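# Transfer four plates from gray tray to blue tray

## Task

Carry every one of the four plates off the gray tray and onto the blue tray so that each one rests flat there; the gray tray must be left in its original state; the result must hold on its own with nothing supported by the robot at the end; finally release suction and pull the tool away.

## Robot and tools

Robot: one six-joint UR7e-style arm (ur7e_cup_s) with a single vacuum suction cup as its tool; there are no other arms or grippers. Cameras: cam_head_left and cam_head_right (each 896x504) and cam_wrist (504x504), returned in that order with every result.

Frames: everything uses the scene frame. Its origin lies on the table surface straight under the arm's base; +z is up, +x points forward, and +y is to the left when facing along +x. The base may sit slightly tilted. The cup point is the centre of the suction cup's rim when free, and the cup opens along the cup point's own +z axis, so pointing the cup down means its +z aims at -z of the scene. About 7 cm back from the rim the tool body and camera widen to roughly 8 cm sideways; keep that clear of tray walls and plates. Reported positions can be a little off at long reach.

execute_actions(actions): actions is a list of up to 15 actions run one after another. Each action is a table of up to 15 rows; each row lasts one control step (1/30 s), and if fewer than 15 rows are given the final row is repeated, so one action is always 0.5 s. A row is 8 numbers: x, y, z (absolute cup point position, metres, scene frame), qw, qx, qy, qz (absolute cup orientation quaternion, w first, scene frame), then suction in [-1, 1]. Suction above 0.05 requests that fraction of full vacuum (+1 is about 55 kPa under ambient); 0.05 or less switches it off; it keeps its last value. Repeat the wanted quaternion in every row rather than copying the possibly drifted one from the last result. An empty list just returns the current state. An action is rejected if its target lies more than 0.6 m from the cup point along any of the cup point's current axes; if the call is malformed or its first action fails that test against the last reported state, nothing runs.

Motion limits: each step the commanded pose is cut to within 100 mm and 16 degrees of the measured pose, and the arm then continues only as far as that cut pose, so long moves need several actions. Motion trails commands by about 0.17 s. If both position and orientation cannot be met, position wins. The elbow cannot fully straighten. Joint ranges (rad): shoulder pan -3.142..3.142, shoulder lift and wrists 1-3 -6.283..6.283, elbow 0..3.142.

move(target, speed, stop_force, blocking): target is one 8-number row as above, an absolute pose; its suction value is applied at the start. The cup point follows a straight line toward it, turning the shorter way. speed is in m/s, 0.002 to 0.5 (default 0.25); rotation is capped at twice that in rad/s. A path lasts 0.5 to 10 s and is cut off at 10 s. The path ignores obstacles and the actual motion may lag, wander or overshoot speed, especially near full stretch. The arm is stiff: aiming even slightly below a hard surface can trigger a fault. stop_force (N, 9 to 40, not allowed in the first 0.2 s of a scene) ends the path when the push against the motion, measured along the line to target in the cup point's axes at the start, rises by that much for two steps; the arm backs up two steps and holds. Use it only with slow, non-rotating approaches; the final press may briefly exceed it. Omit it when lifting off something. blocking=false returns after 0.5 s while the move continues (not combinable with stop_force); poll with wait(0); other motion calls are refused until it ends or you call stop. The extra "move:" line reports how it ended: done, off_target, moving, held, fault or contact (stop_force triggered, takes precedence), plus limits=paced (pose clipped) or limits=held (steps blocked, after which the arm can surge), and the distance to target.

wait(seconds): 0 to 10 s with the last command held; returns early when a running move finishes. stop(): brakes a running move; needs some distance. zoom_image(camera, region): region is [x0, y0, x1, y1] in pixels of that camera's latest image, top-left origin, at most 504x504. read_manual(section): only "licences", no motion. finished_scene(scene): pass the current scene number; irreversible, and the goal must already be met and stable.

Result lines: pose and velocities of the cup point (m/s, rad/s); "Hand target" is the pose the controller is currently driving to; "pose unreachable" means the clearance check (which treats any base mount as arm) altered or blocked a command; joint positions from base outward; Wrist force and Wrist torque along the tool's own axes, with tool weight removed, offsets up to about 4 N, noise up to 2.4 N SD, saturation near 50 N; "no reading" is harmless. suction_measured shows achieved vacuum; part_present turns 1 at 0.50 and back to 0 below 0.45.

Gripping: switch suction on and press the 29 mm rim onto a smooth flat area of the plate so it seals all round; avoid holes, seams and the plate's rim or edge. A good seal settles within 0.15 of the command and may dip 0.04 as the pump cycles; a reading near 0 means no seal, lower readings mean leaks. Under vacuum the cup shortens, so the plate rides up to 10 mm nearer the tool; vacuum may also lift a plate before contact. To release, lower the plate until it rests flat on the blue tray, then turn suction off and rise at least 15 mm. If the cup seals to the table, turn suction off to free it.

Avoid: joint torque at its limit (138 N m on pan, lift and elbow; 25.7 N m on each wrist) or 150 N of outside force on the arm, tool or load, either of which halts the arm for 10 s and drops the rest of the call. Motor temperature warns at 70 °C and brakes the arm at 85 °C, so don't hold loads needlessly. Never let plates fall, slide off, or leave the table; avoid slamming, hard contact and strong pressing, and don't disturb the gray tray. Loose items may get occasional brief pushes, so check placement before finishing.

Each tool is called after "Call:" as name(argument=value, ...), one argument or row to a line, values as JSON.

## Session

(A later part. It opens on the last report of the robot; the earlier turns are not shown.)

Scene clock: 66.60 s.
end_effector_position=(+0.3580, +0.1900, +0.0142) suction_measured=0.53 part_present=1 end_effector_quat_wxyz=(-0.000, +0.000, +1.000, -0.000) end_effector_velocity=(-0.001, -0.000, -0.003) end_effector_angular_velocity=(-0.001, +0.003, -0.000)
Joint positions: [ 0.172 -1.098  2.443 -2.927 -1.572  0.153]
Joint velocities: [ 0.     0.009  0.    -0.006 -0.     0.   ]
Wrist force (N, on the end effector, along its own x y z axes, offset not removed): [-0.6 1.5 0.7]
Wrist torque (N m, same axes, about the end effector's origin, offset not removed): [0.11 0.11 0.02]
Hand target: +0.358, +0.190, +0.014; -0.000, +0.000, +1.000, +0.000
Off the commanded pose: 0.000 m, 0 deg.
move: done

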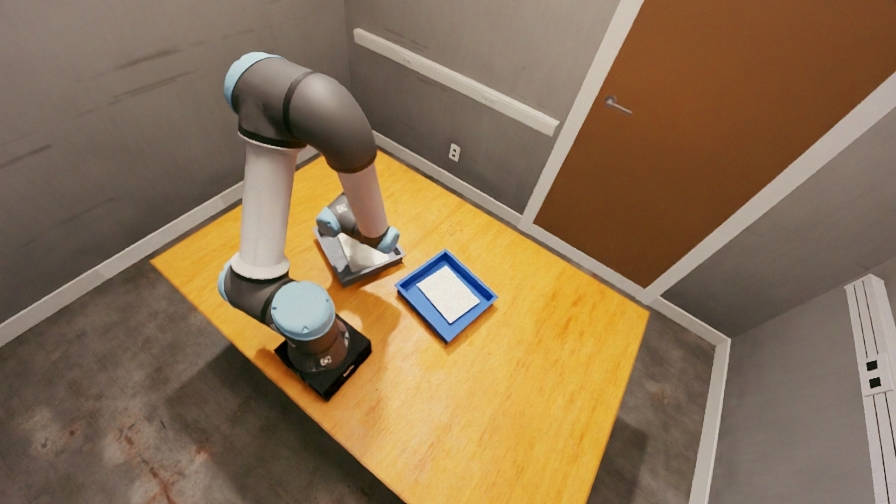

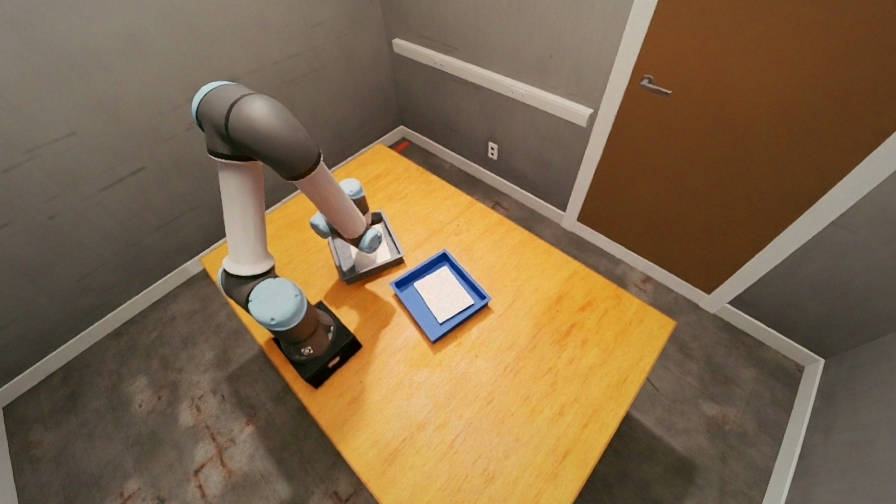

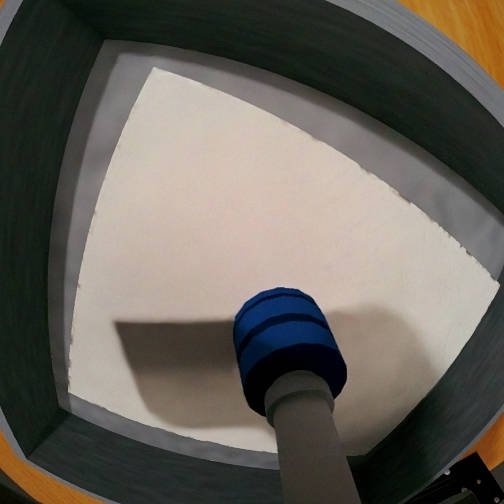

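Thickness 6.3 mm. I'll check for a double pick before descending.

Call:
move(
  target=[0.358,0.19,0.08,0,0,1,0,1],
  speed=0.12,
)

Call:
move(
  target=[0.397,-0.138,0.08,0,-0.12,0.993,0,1],
  speed=0.4,
)

Scene clock: 71.63 s.
end_effector_position=(+0.3578, +0.1901, +0.0799) suction_measured=0.98 part_present=1 end_effector_quat_wxyz=(+0.000, -0.000, +1.000, +0.000) end_effector_velocity=(-0.000, -0.000, +0.002) end_effector_angular_velocity=(-0.000, +0.002, +0.001)
Joint positions: [ 0.173 -1.323  2.427 -2.686 -1.572  0.154]
Joint velocities: [-0.    -0.008 -0.002  0.011  0.    -0.001]
Wrist force (N, on the end effector, along its own x y z axes, offset not removed): [-2.5 2.8 3.5]
Wrist torque (N m, same axes, about the end effector's origin, offset not removed): [0.26 0.27 -0.05]
Hand target: +0.358, +0.190, +0.080; +0.000, +0.000, +1.000, +0.000
Off the commanded pose: 0.000 m, 0 deg.
move: done

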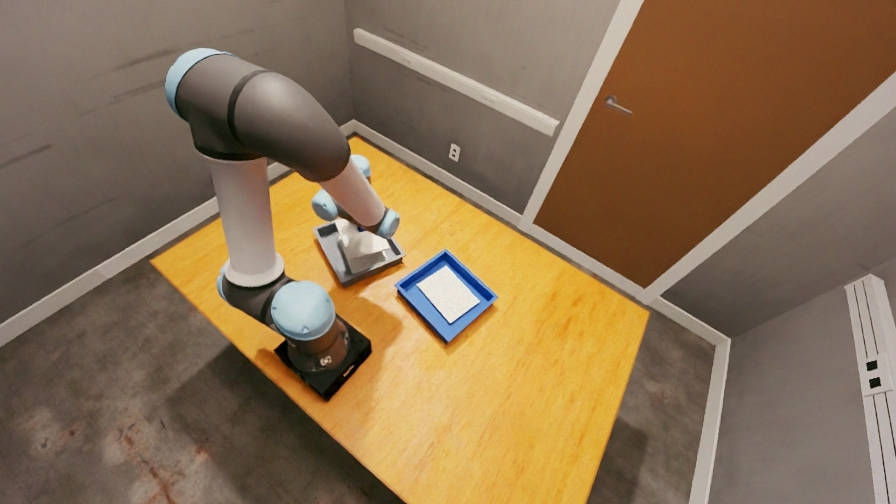

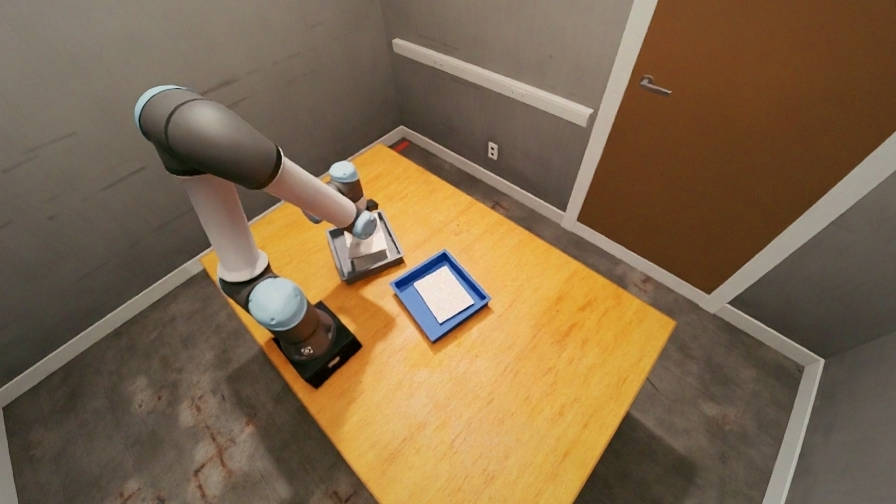

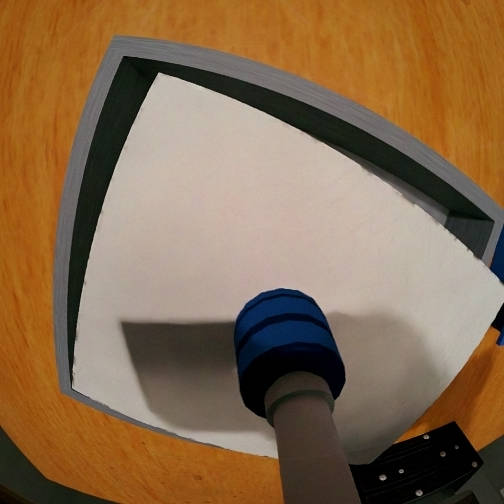

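Scene clock: 73.17 s.
end_effector_position=(+0.3963, -0.1389, +0.0801) suction_measured=1.00 part_present=1 end_effector_quat_wxyz=(-0.001, -0.120, +0.993, -0.002) end_effector_velocity=(+0.001, -0.001, -0.000) end_effector_angular_velocity=(+0.002, -0.001, +0.005)
Joint positions: [-0.643 -1.301  2.387 -2.667 -1.567 -0.902]
Joint velocities: [-0.002  0.002 -0.003  0.002  0.002 -0.007]
Wrist force (N, on the end effector, along its own x y z axes, offset not removed): [-0.6 0.6 0.9]
Wrist torque (N m, same axes, about the end effector's origin, offset not removed): [0.03 0.12 -0.01]
Hand target: +0.396, -0.139, +0.080; -0.001, -0.120, +0.993, -0.002
Off the commanded pose: 0.001 m, 0 deg.
move: done

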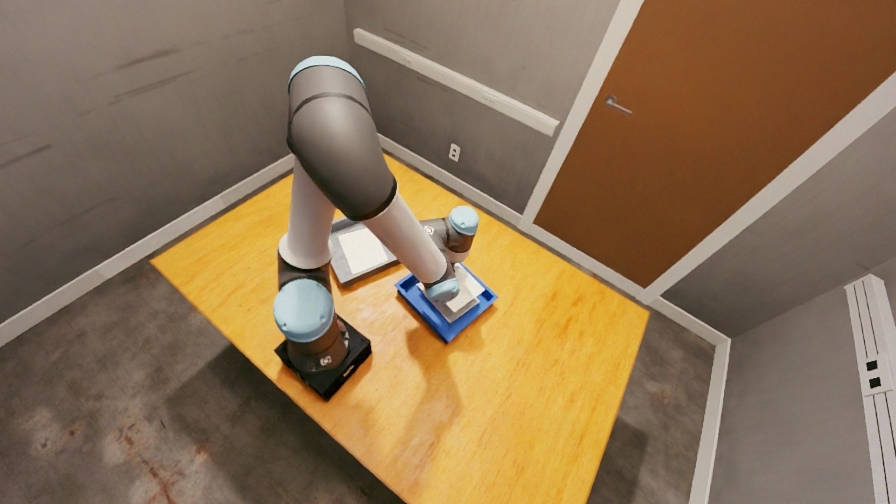

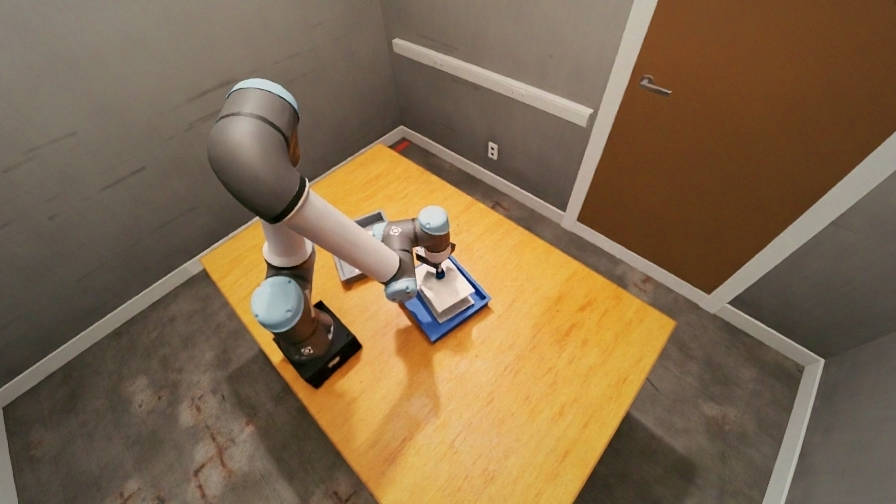

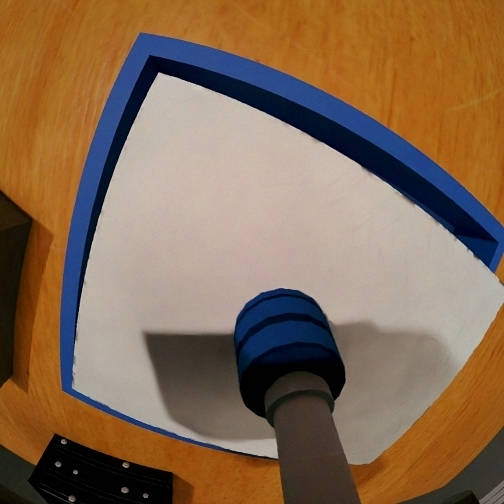

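Call:
move(
  target=[0.397,-0.138,0.014,0,-0.12,0.993,0,1],
  speed=0.08,
)

Call:
execute_actions(
  actions=[
    [[0.397,-0.138,0.014,0,-0.12,0.993,0,0]],
  ],
)

Call:
move(
  target=[0.397,-0.138,0.08,0,-0.12,0.993,0,0],
)

Call:
move(
  target=[0.358,0.19,0.08,0,0,1,0,0],
  speed=0.4,
)

Call:
move(
  target=[0.358,0.19,0.0075,0,0,1,0,1],
  speed=0.08,
)

Call:
wait(
  seconds=0.5,
)

Call:
move(
  target=[0.358,0.19,0.08,0,0,1,0,1],
  speed=0.1,
)

Scene clock: 81.33 s.
end_effector_position=(+0.3971, -0.1381, +0.0141) suction_measured=0.99 part_present=1 end_effector_quat_wxyz=(-0.000, -0.120, +0.993, +0.000) end_effector_velocity=(+0.001, -0.000, -0.002) end_effector_angular_velocity=(-0.001, -0.002, -0.000)
Joint positions: [-0.641 -1.086  2.401 -2.894 -1.564 -0.9  ]
Joint velocities: [ 0.001  0.007 -0.001 -0.007  0.     0.001]
Wrist force (N, on the end effector, along its own x y z axes, offset not removed): [-1.5 1.1 0.1]
Wrist torque (N m, same axes, about the end effector's origin, offset not removed): [0.10 0.14 -0.02]
Hand target: +0.397, -0.138, +0.014; -0.000, -0.120, +0.993, +0.000
Off the commanded pose: 0.000 m, 0 deg.
move: done

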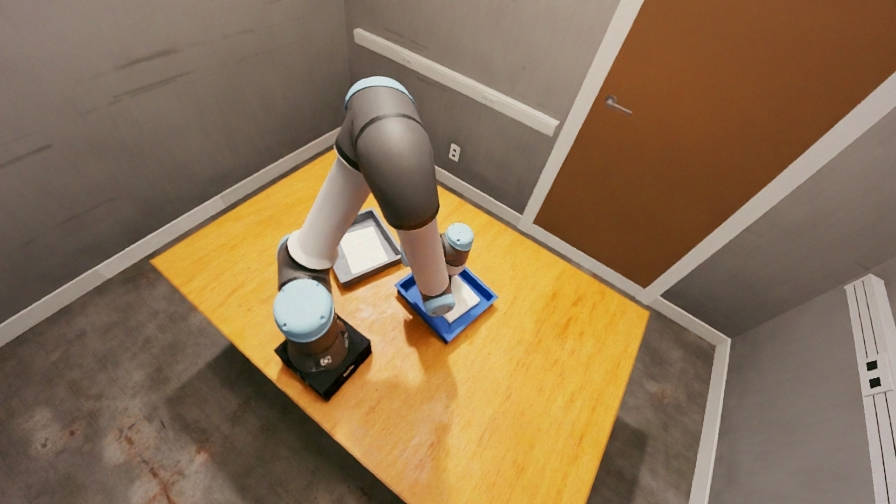

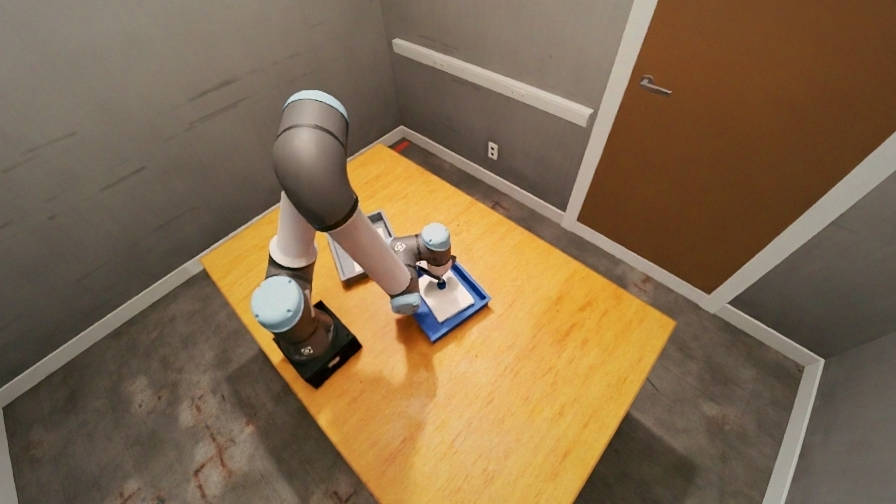

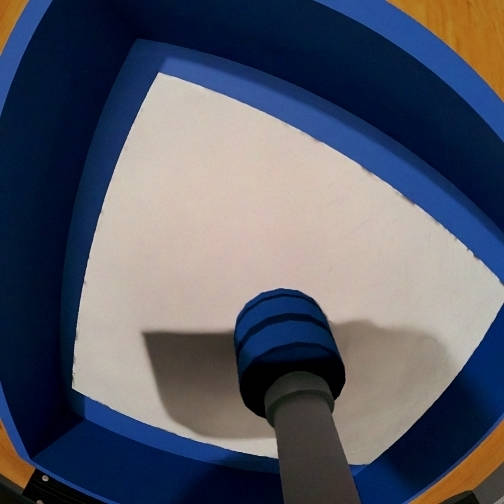

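Scene clock: 81.83 s.
end_effector_position=(+0.3970, -0.1380, +0.0140) suction_measured=0.00 part_present=0 end_effector_quat_wxyz=(+0.000, -0.120, +0.993, -0.000) end_effector_velocity=(-0.001, +0.001, -0.001) end_effector_angular_velocity=(+0.001, +0.002, +0.001)
Joint positions: [-0.641 -1.086  2.401 -2.895 -1.564 -0.9  ]
Joint velocities: [ 0.001  0.001  0.001  0.    -0.    -0.001]
Wrist force (N, on the end effector, along its own x y z axes, offset not removed): [-1.0 2.6 -8.1]
Wrist torque (N m, same axes, about the end effector's origin, offset not removed): [0.17 0.22 0.02]
Hand target: +0.397, -0.138, +0.014; -0.000, -0.120, +0.993, +0.000
Off the commanded pose: 0.000 m, 0 deg.

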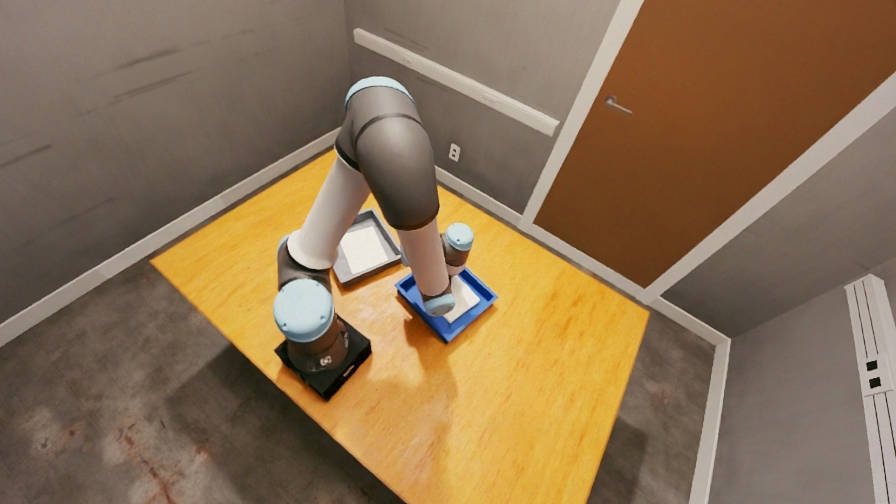

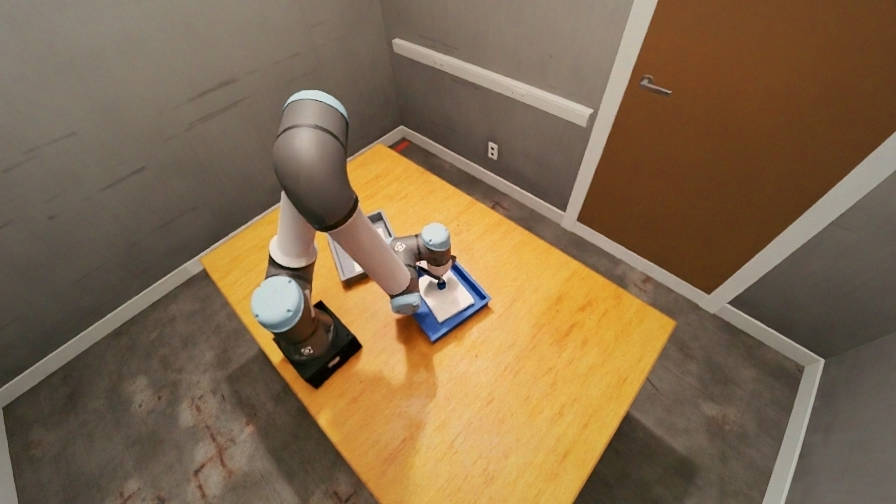

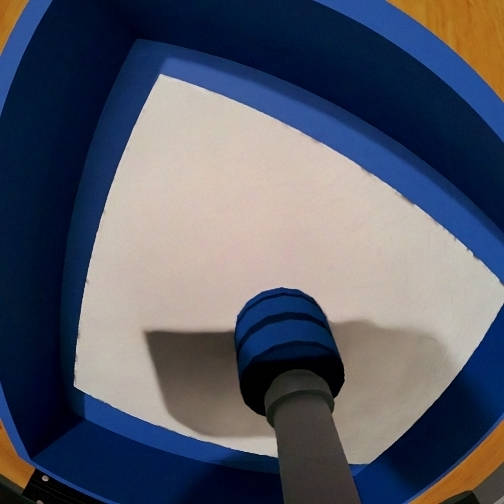

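Scene clock: 82.80 s.
end_effector_position=(+0.3969, -0.1379, +0.0799) suction_measured=0.00 part_present=0 end_effector_quat_wxyz=(+0.000, -0.120, +0.993, -0.000) end_effector_velocity=(+0.000, -0.000, +0.002) end_effector_angular_velocity=(-0.002, -0.001, +0.001)
Joint positions: [-0.642 -1.3    2.386 -2.666 -1.564 -0.902]
Joint velocities: [ 0.    -0.006 -0.002  0.006 -0.001 -0.   ]
Wrist force (N, on the end effector, along its own x y z axes, offset not removed): [-0.8 0.6 -0.5]
Wrist torque (N m, same axes, about the end effector's origin, offset not removed): [-0.12 0.20 0.00]
Hand target: +0.397, -0.138, +0.080; -0.000, -0.120, +0.993, -0.000
Off the commanded pose: 0.000 m, 0 deg.
move: done

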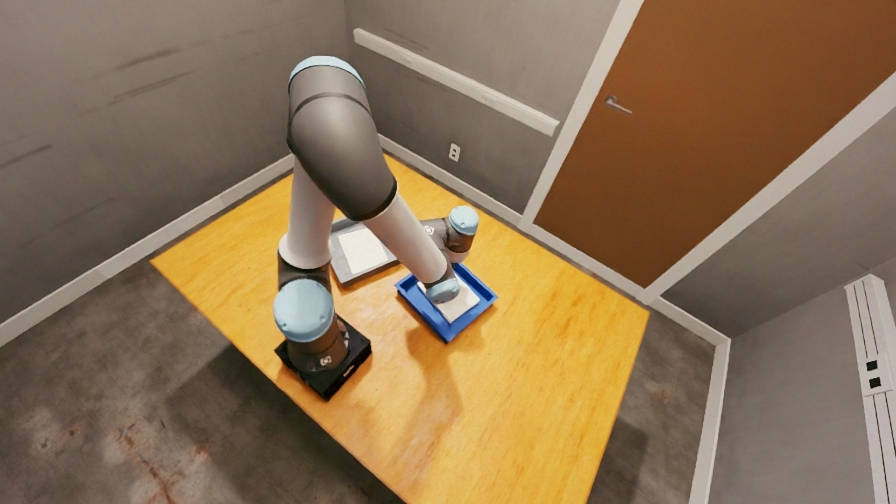

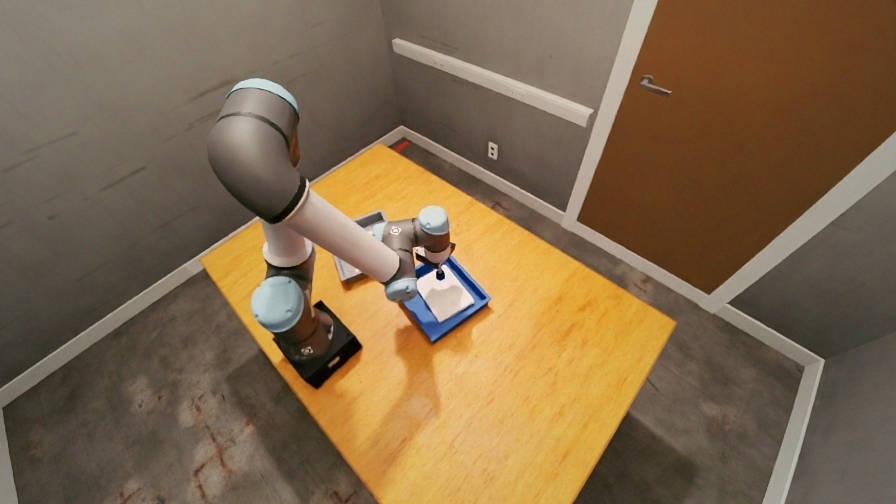

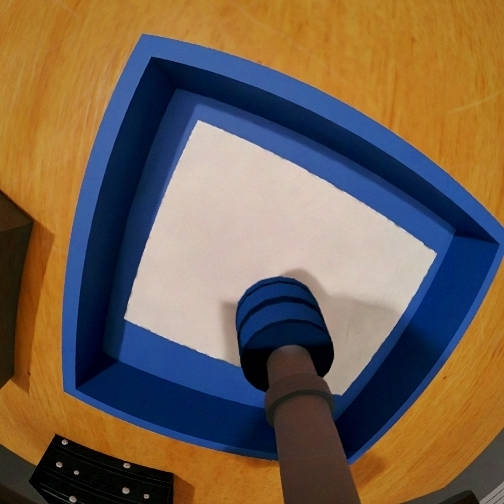

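Scene clock: 84.33 s.
end_effector_position=(+0.3586, +0.1909, +0.0800) suction_measured=0.00 part_present=0 end_effector_quat_wxyz=(+0.001, -0.000, +1.000, +0.002) end_effector_velocity=(+0.001, +0.002, +0.001) end_effector_angular_velocity=(-0.003, -0.001, -0.003)
Joint positions: [ 0.172 -1.322  2.426 -2.687 -1.569  0.153]
Joint velocities: [ 0.007  0.001 -0.006  0.005 -0.004  0.01 ]
Wrist force (N, on the end effector, along its own x y z axes, offset not removed): [-2.7 1.2 -2.4]
Wrist torque (N m, same axes, about the end effector's origin, offset not removed): [0.10 0.39 -0.04]
Hand target: +0.359, +0.191, +0.080; +0.001, +0.000, +1.000, +0.002
Off the commanded pose: 0.001 m, 0 deg.
move: done

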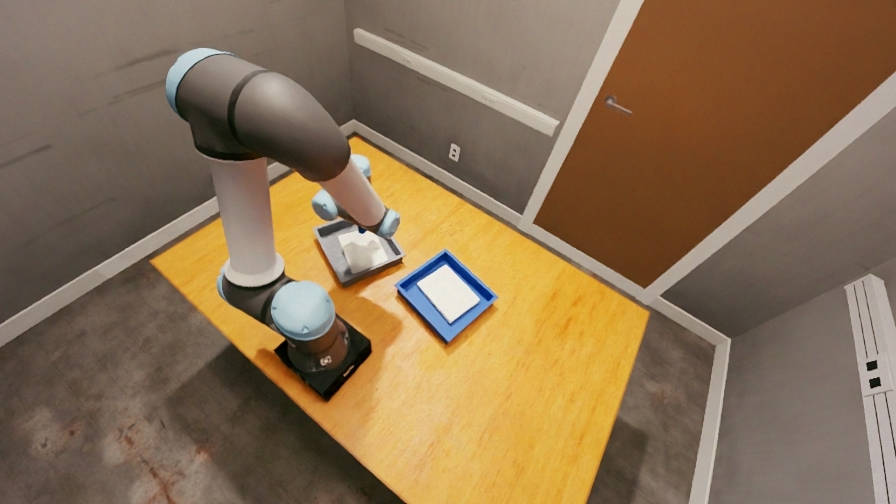

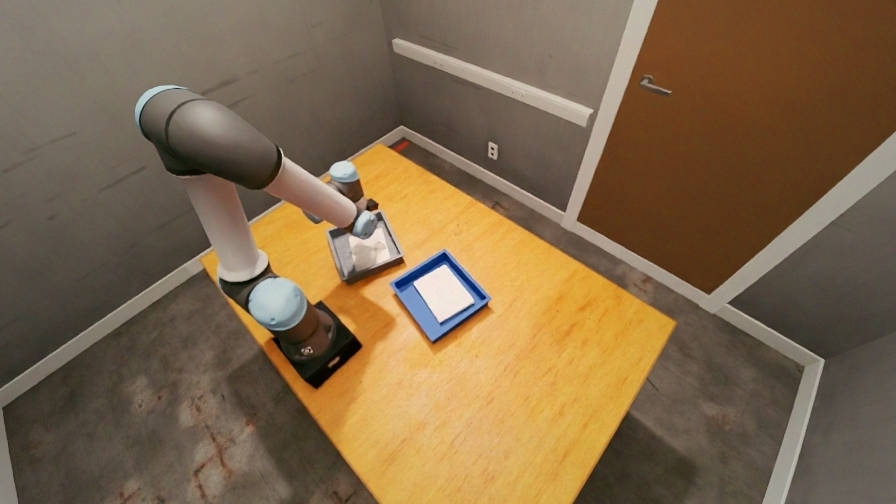

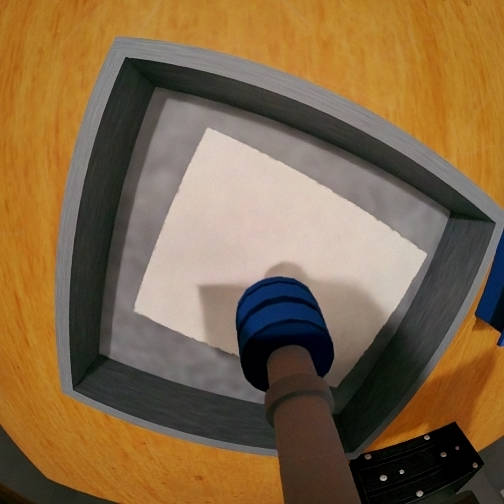

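Scene clock: 85.70 s.
end_effector_position=(+0.3581, +0.1900, +0.0076) suction_measured=0.45 part_present=0 end_effector_quat_wxyz=(-0.000, -0.000, +1.000, -0.000) end_effector_velocity=(+0.001, +0.000, -0.001) end_effector_angular_velocity=(+0.000, -0.004, +0.002)
Joint positions: [ 0.172 -1.074  2.442 -2.949 -1.572  0.153]
Joint velocities: [-0.     0.007 -0.001 -0.009 -0.    -0.002]
Wrist force (N, on the end effector, along its own x y z axes, offset not removed): [0.7 -0.5 0.9]
Wrist torque (N m, same axes, about the end effector's origin, offset not removed): [-0.07 0.03 -0.09]
Hand target: +0.358, +0.190, +0.007; -0.000, -0.000, +1.000, -0.000
Off the commanded pose: 0.000 m, 0 deg.
move: done

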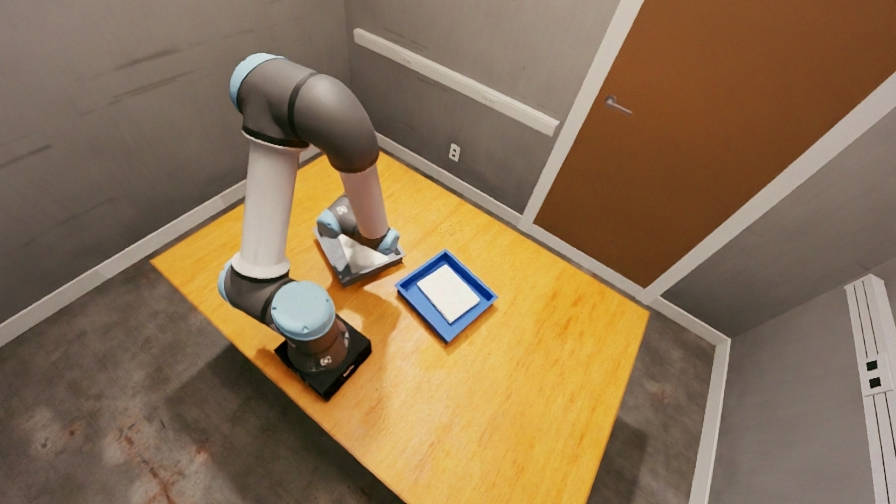

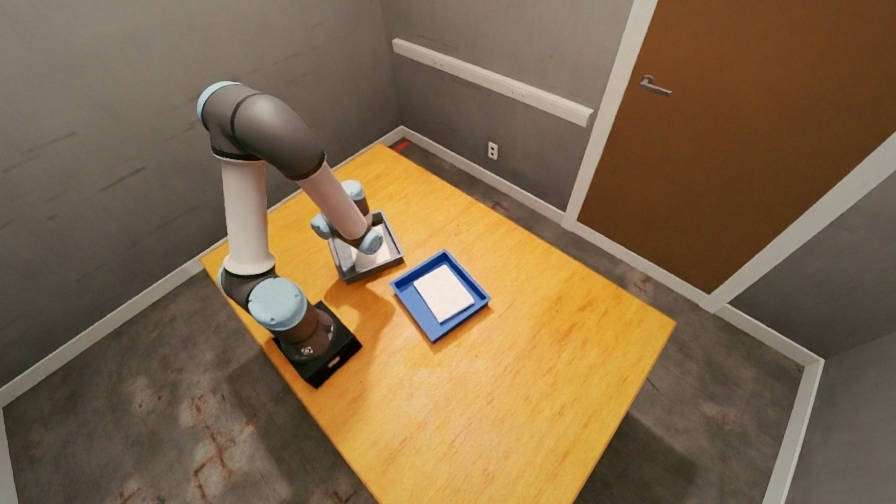

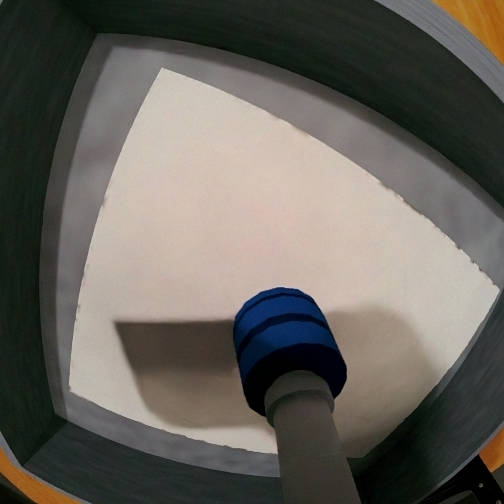

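Scene clock: 86.20 s.
end_effector_position=(+0.3582, +0.1900, +0.0074) suction_measured=0.98 part_present=1 end_effector_quat_wxyz=(-0.000, +0.000, +1.000, -0.000) end_effector_velocity=(-0.001, +0.000, -0.000) end_effector_angular_velocity=(-0.000, +0.002, -0.000)
Joint positions: [ 0.172 -1.073  2.442 -2.95  -1.572  0.153]
Joint velocities: [0.    0.001 0.    0.001 0.    0.001]
Wrist force (N, on the end effector, along its own x y z axes, offset not removed): [0.2 1.0 -1.3]
Wrist torque (N m, same axes, about the end effector's origin, offset not removed): [-0.04 0.04 0.01]
Hand target: +0.358, +0.190, +0.007; -0.000, -0.000, +1.000, -0.000
Off the commanded pose: 0.000 m, 0 deg.
wait: 0.50 s; at rest by 0.17 s

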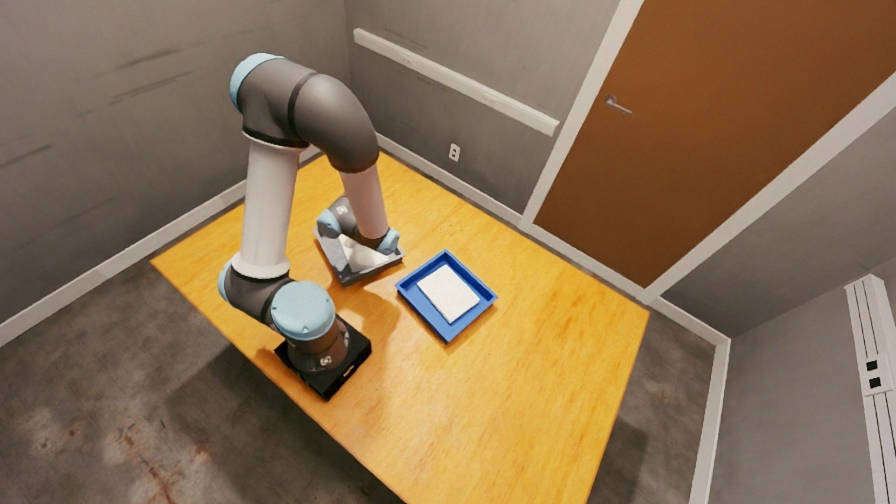

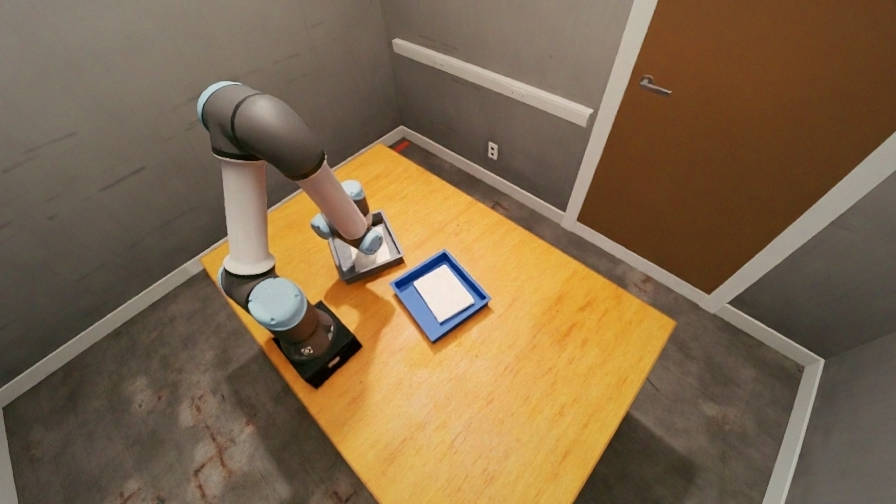

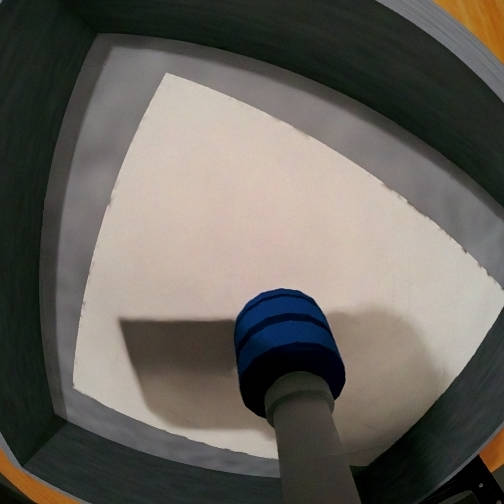

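Scene clock: 87.40 s.
end_effector_position=(+0.3578, +0.1901, +0.0800) suction_measured=0.96 part_present=1 end_effector_quat_wxyz=(+0.000, -0.000, +1.000, +0.000) end_effector_velocity=(-0.000, +0.000, +0.002) end_effector_angular_velocity=(-0.000, +0.000, +0.003)
Joint positions: [ 0.173 -1.324  2.427 -2.685 -1.572  0.154]
Joint velocities: [ 0.    -0.006 -0.001  0.007 -0.    -0.002]
Wrist force (N, on the end effector, along its own x y z axes, offset not removed): [-2.0 -1.0 1.0]
Wrist torque (N m, same axes, about the end effector's origin, offset not removed): [-0.26 0.36 -0.03]
Hand target: +0.358, +0.190, +0.080; +0.000, +0.000, +1.000, +0.000
Off the commanded pose: 0.000 m, 0 deg.
move: done

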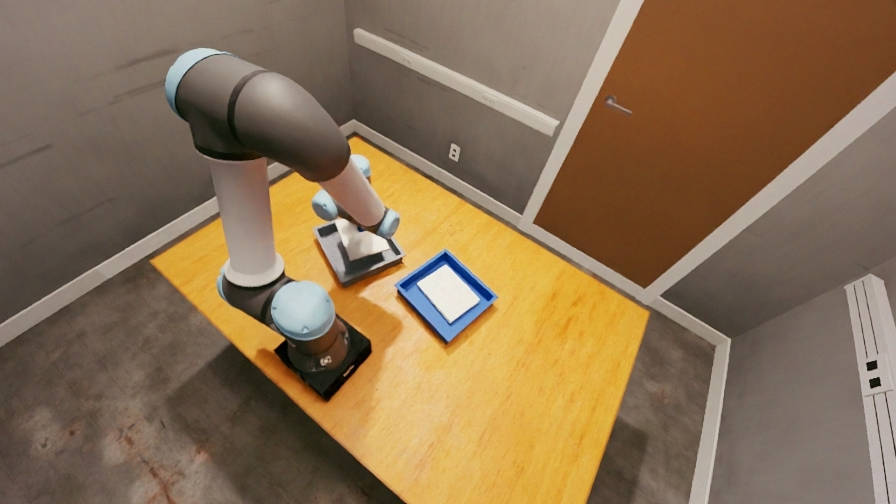

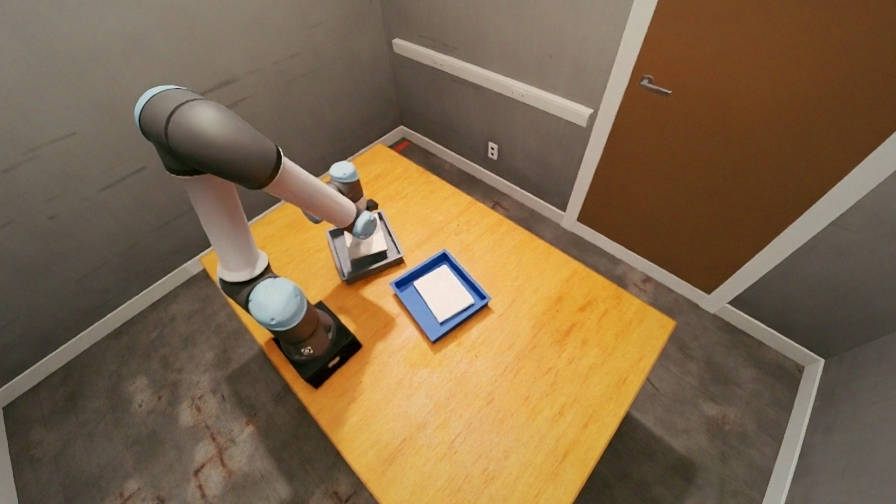

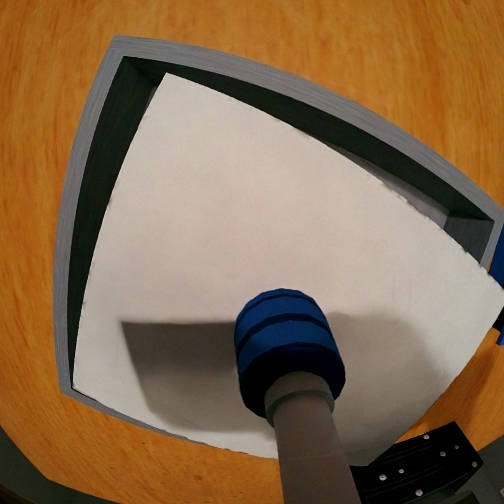

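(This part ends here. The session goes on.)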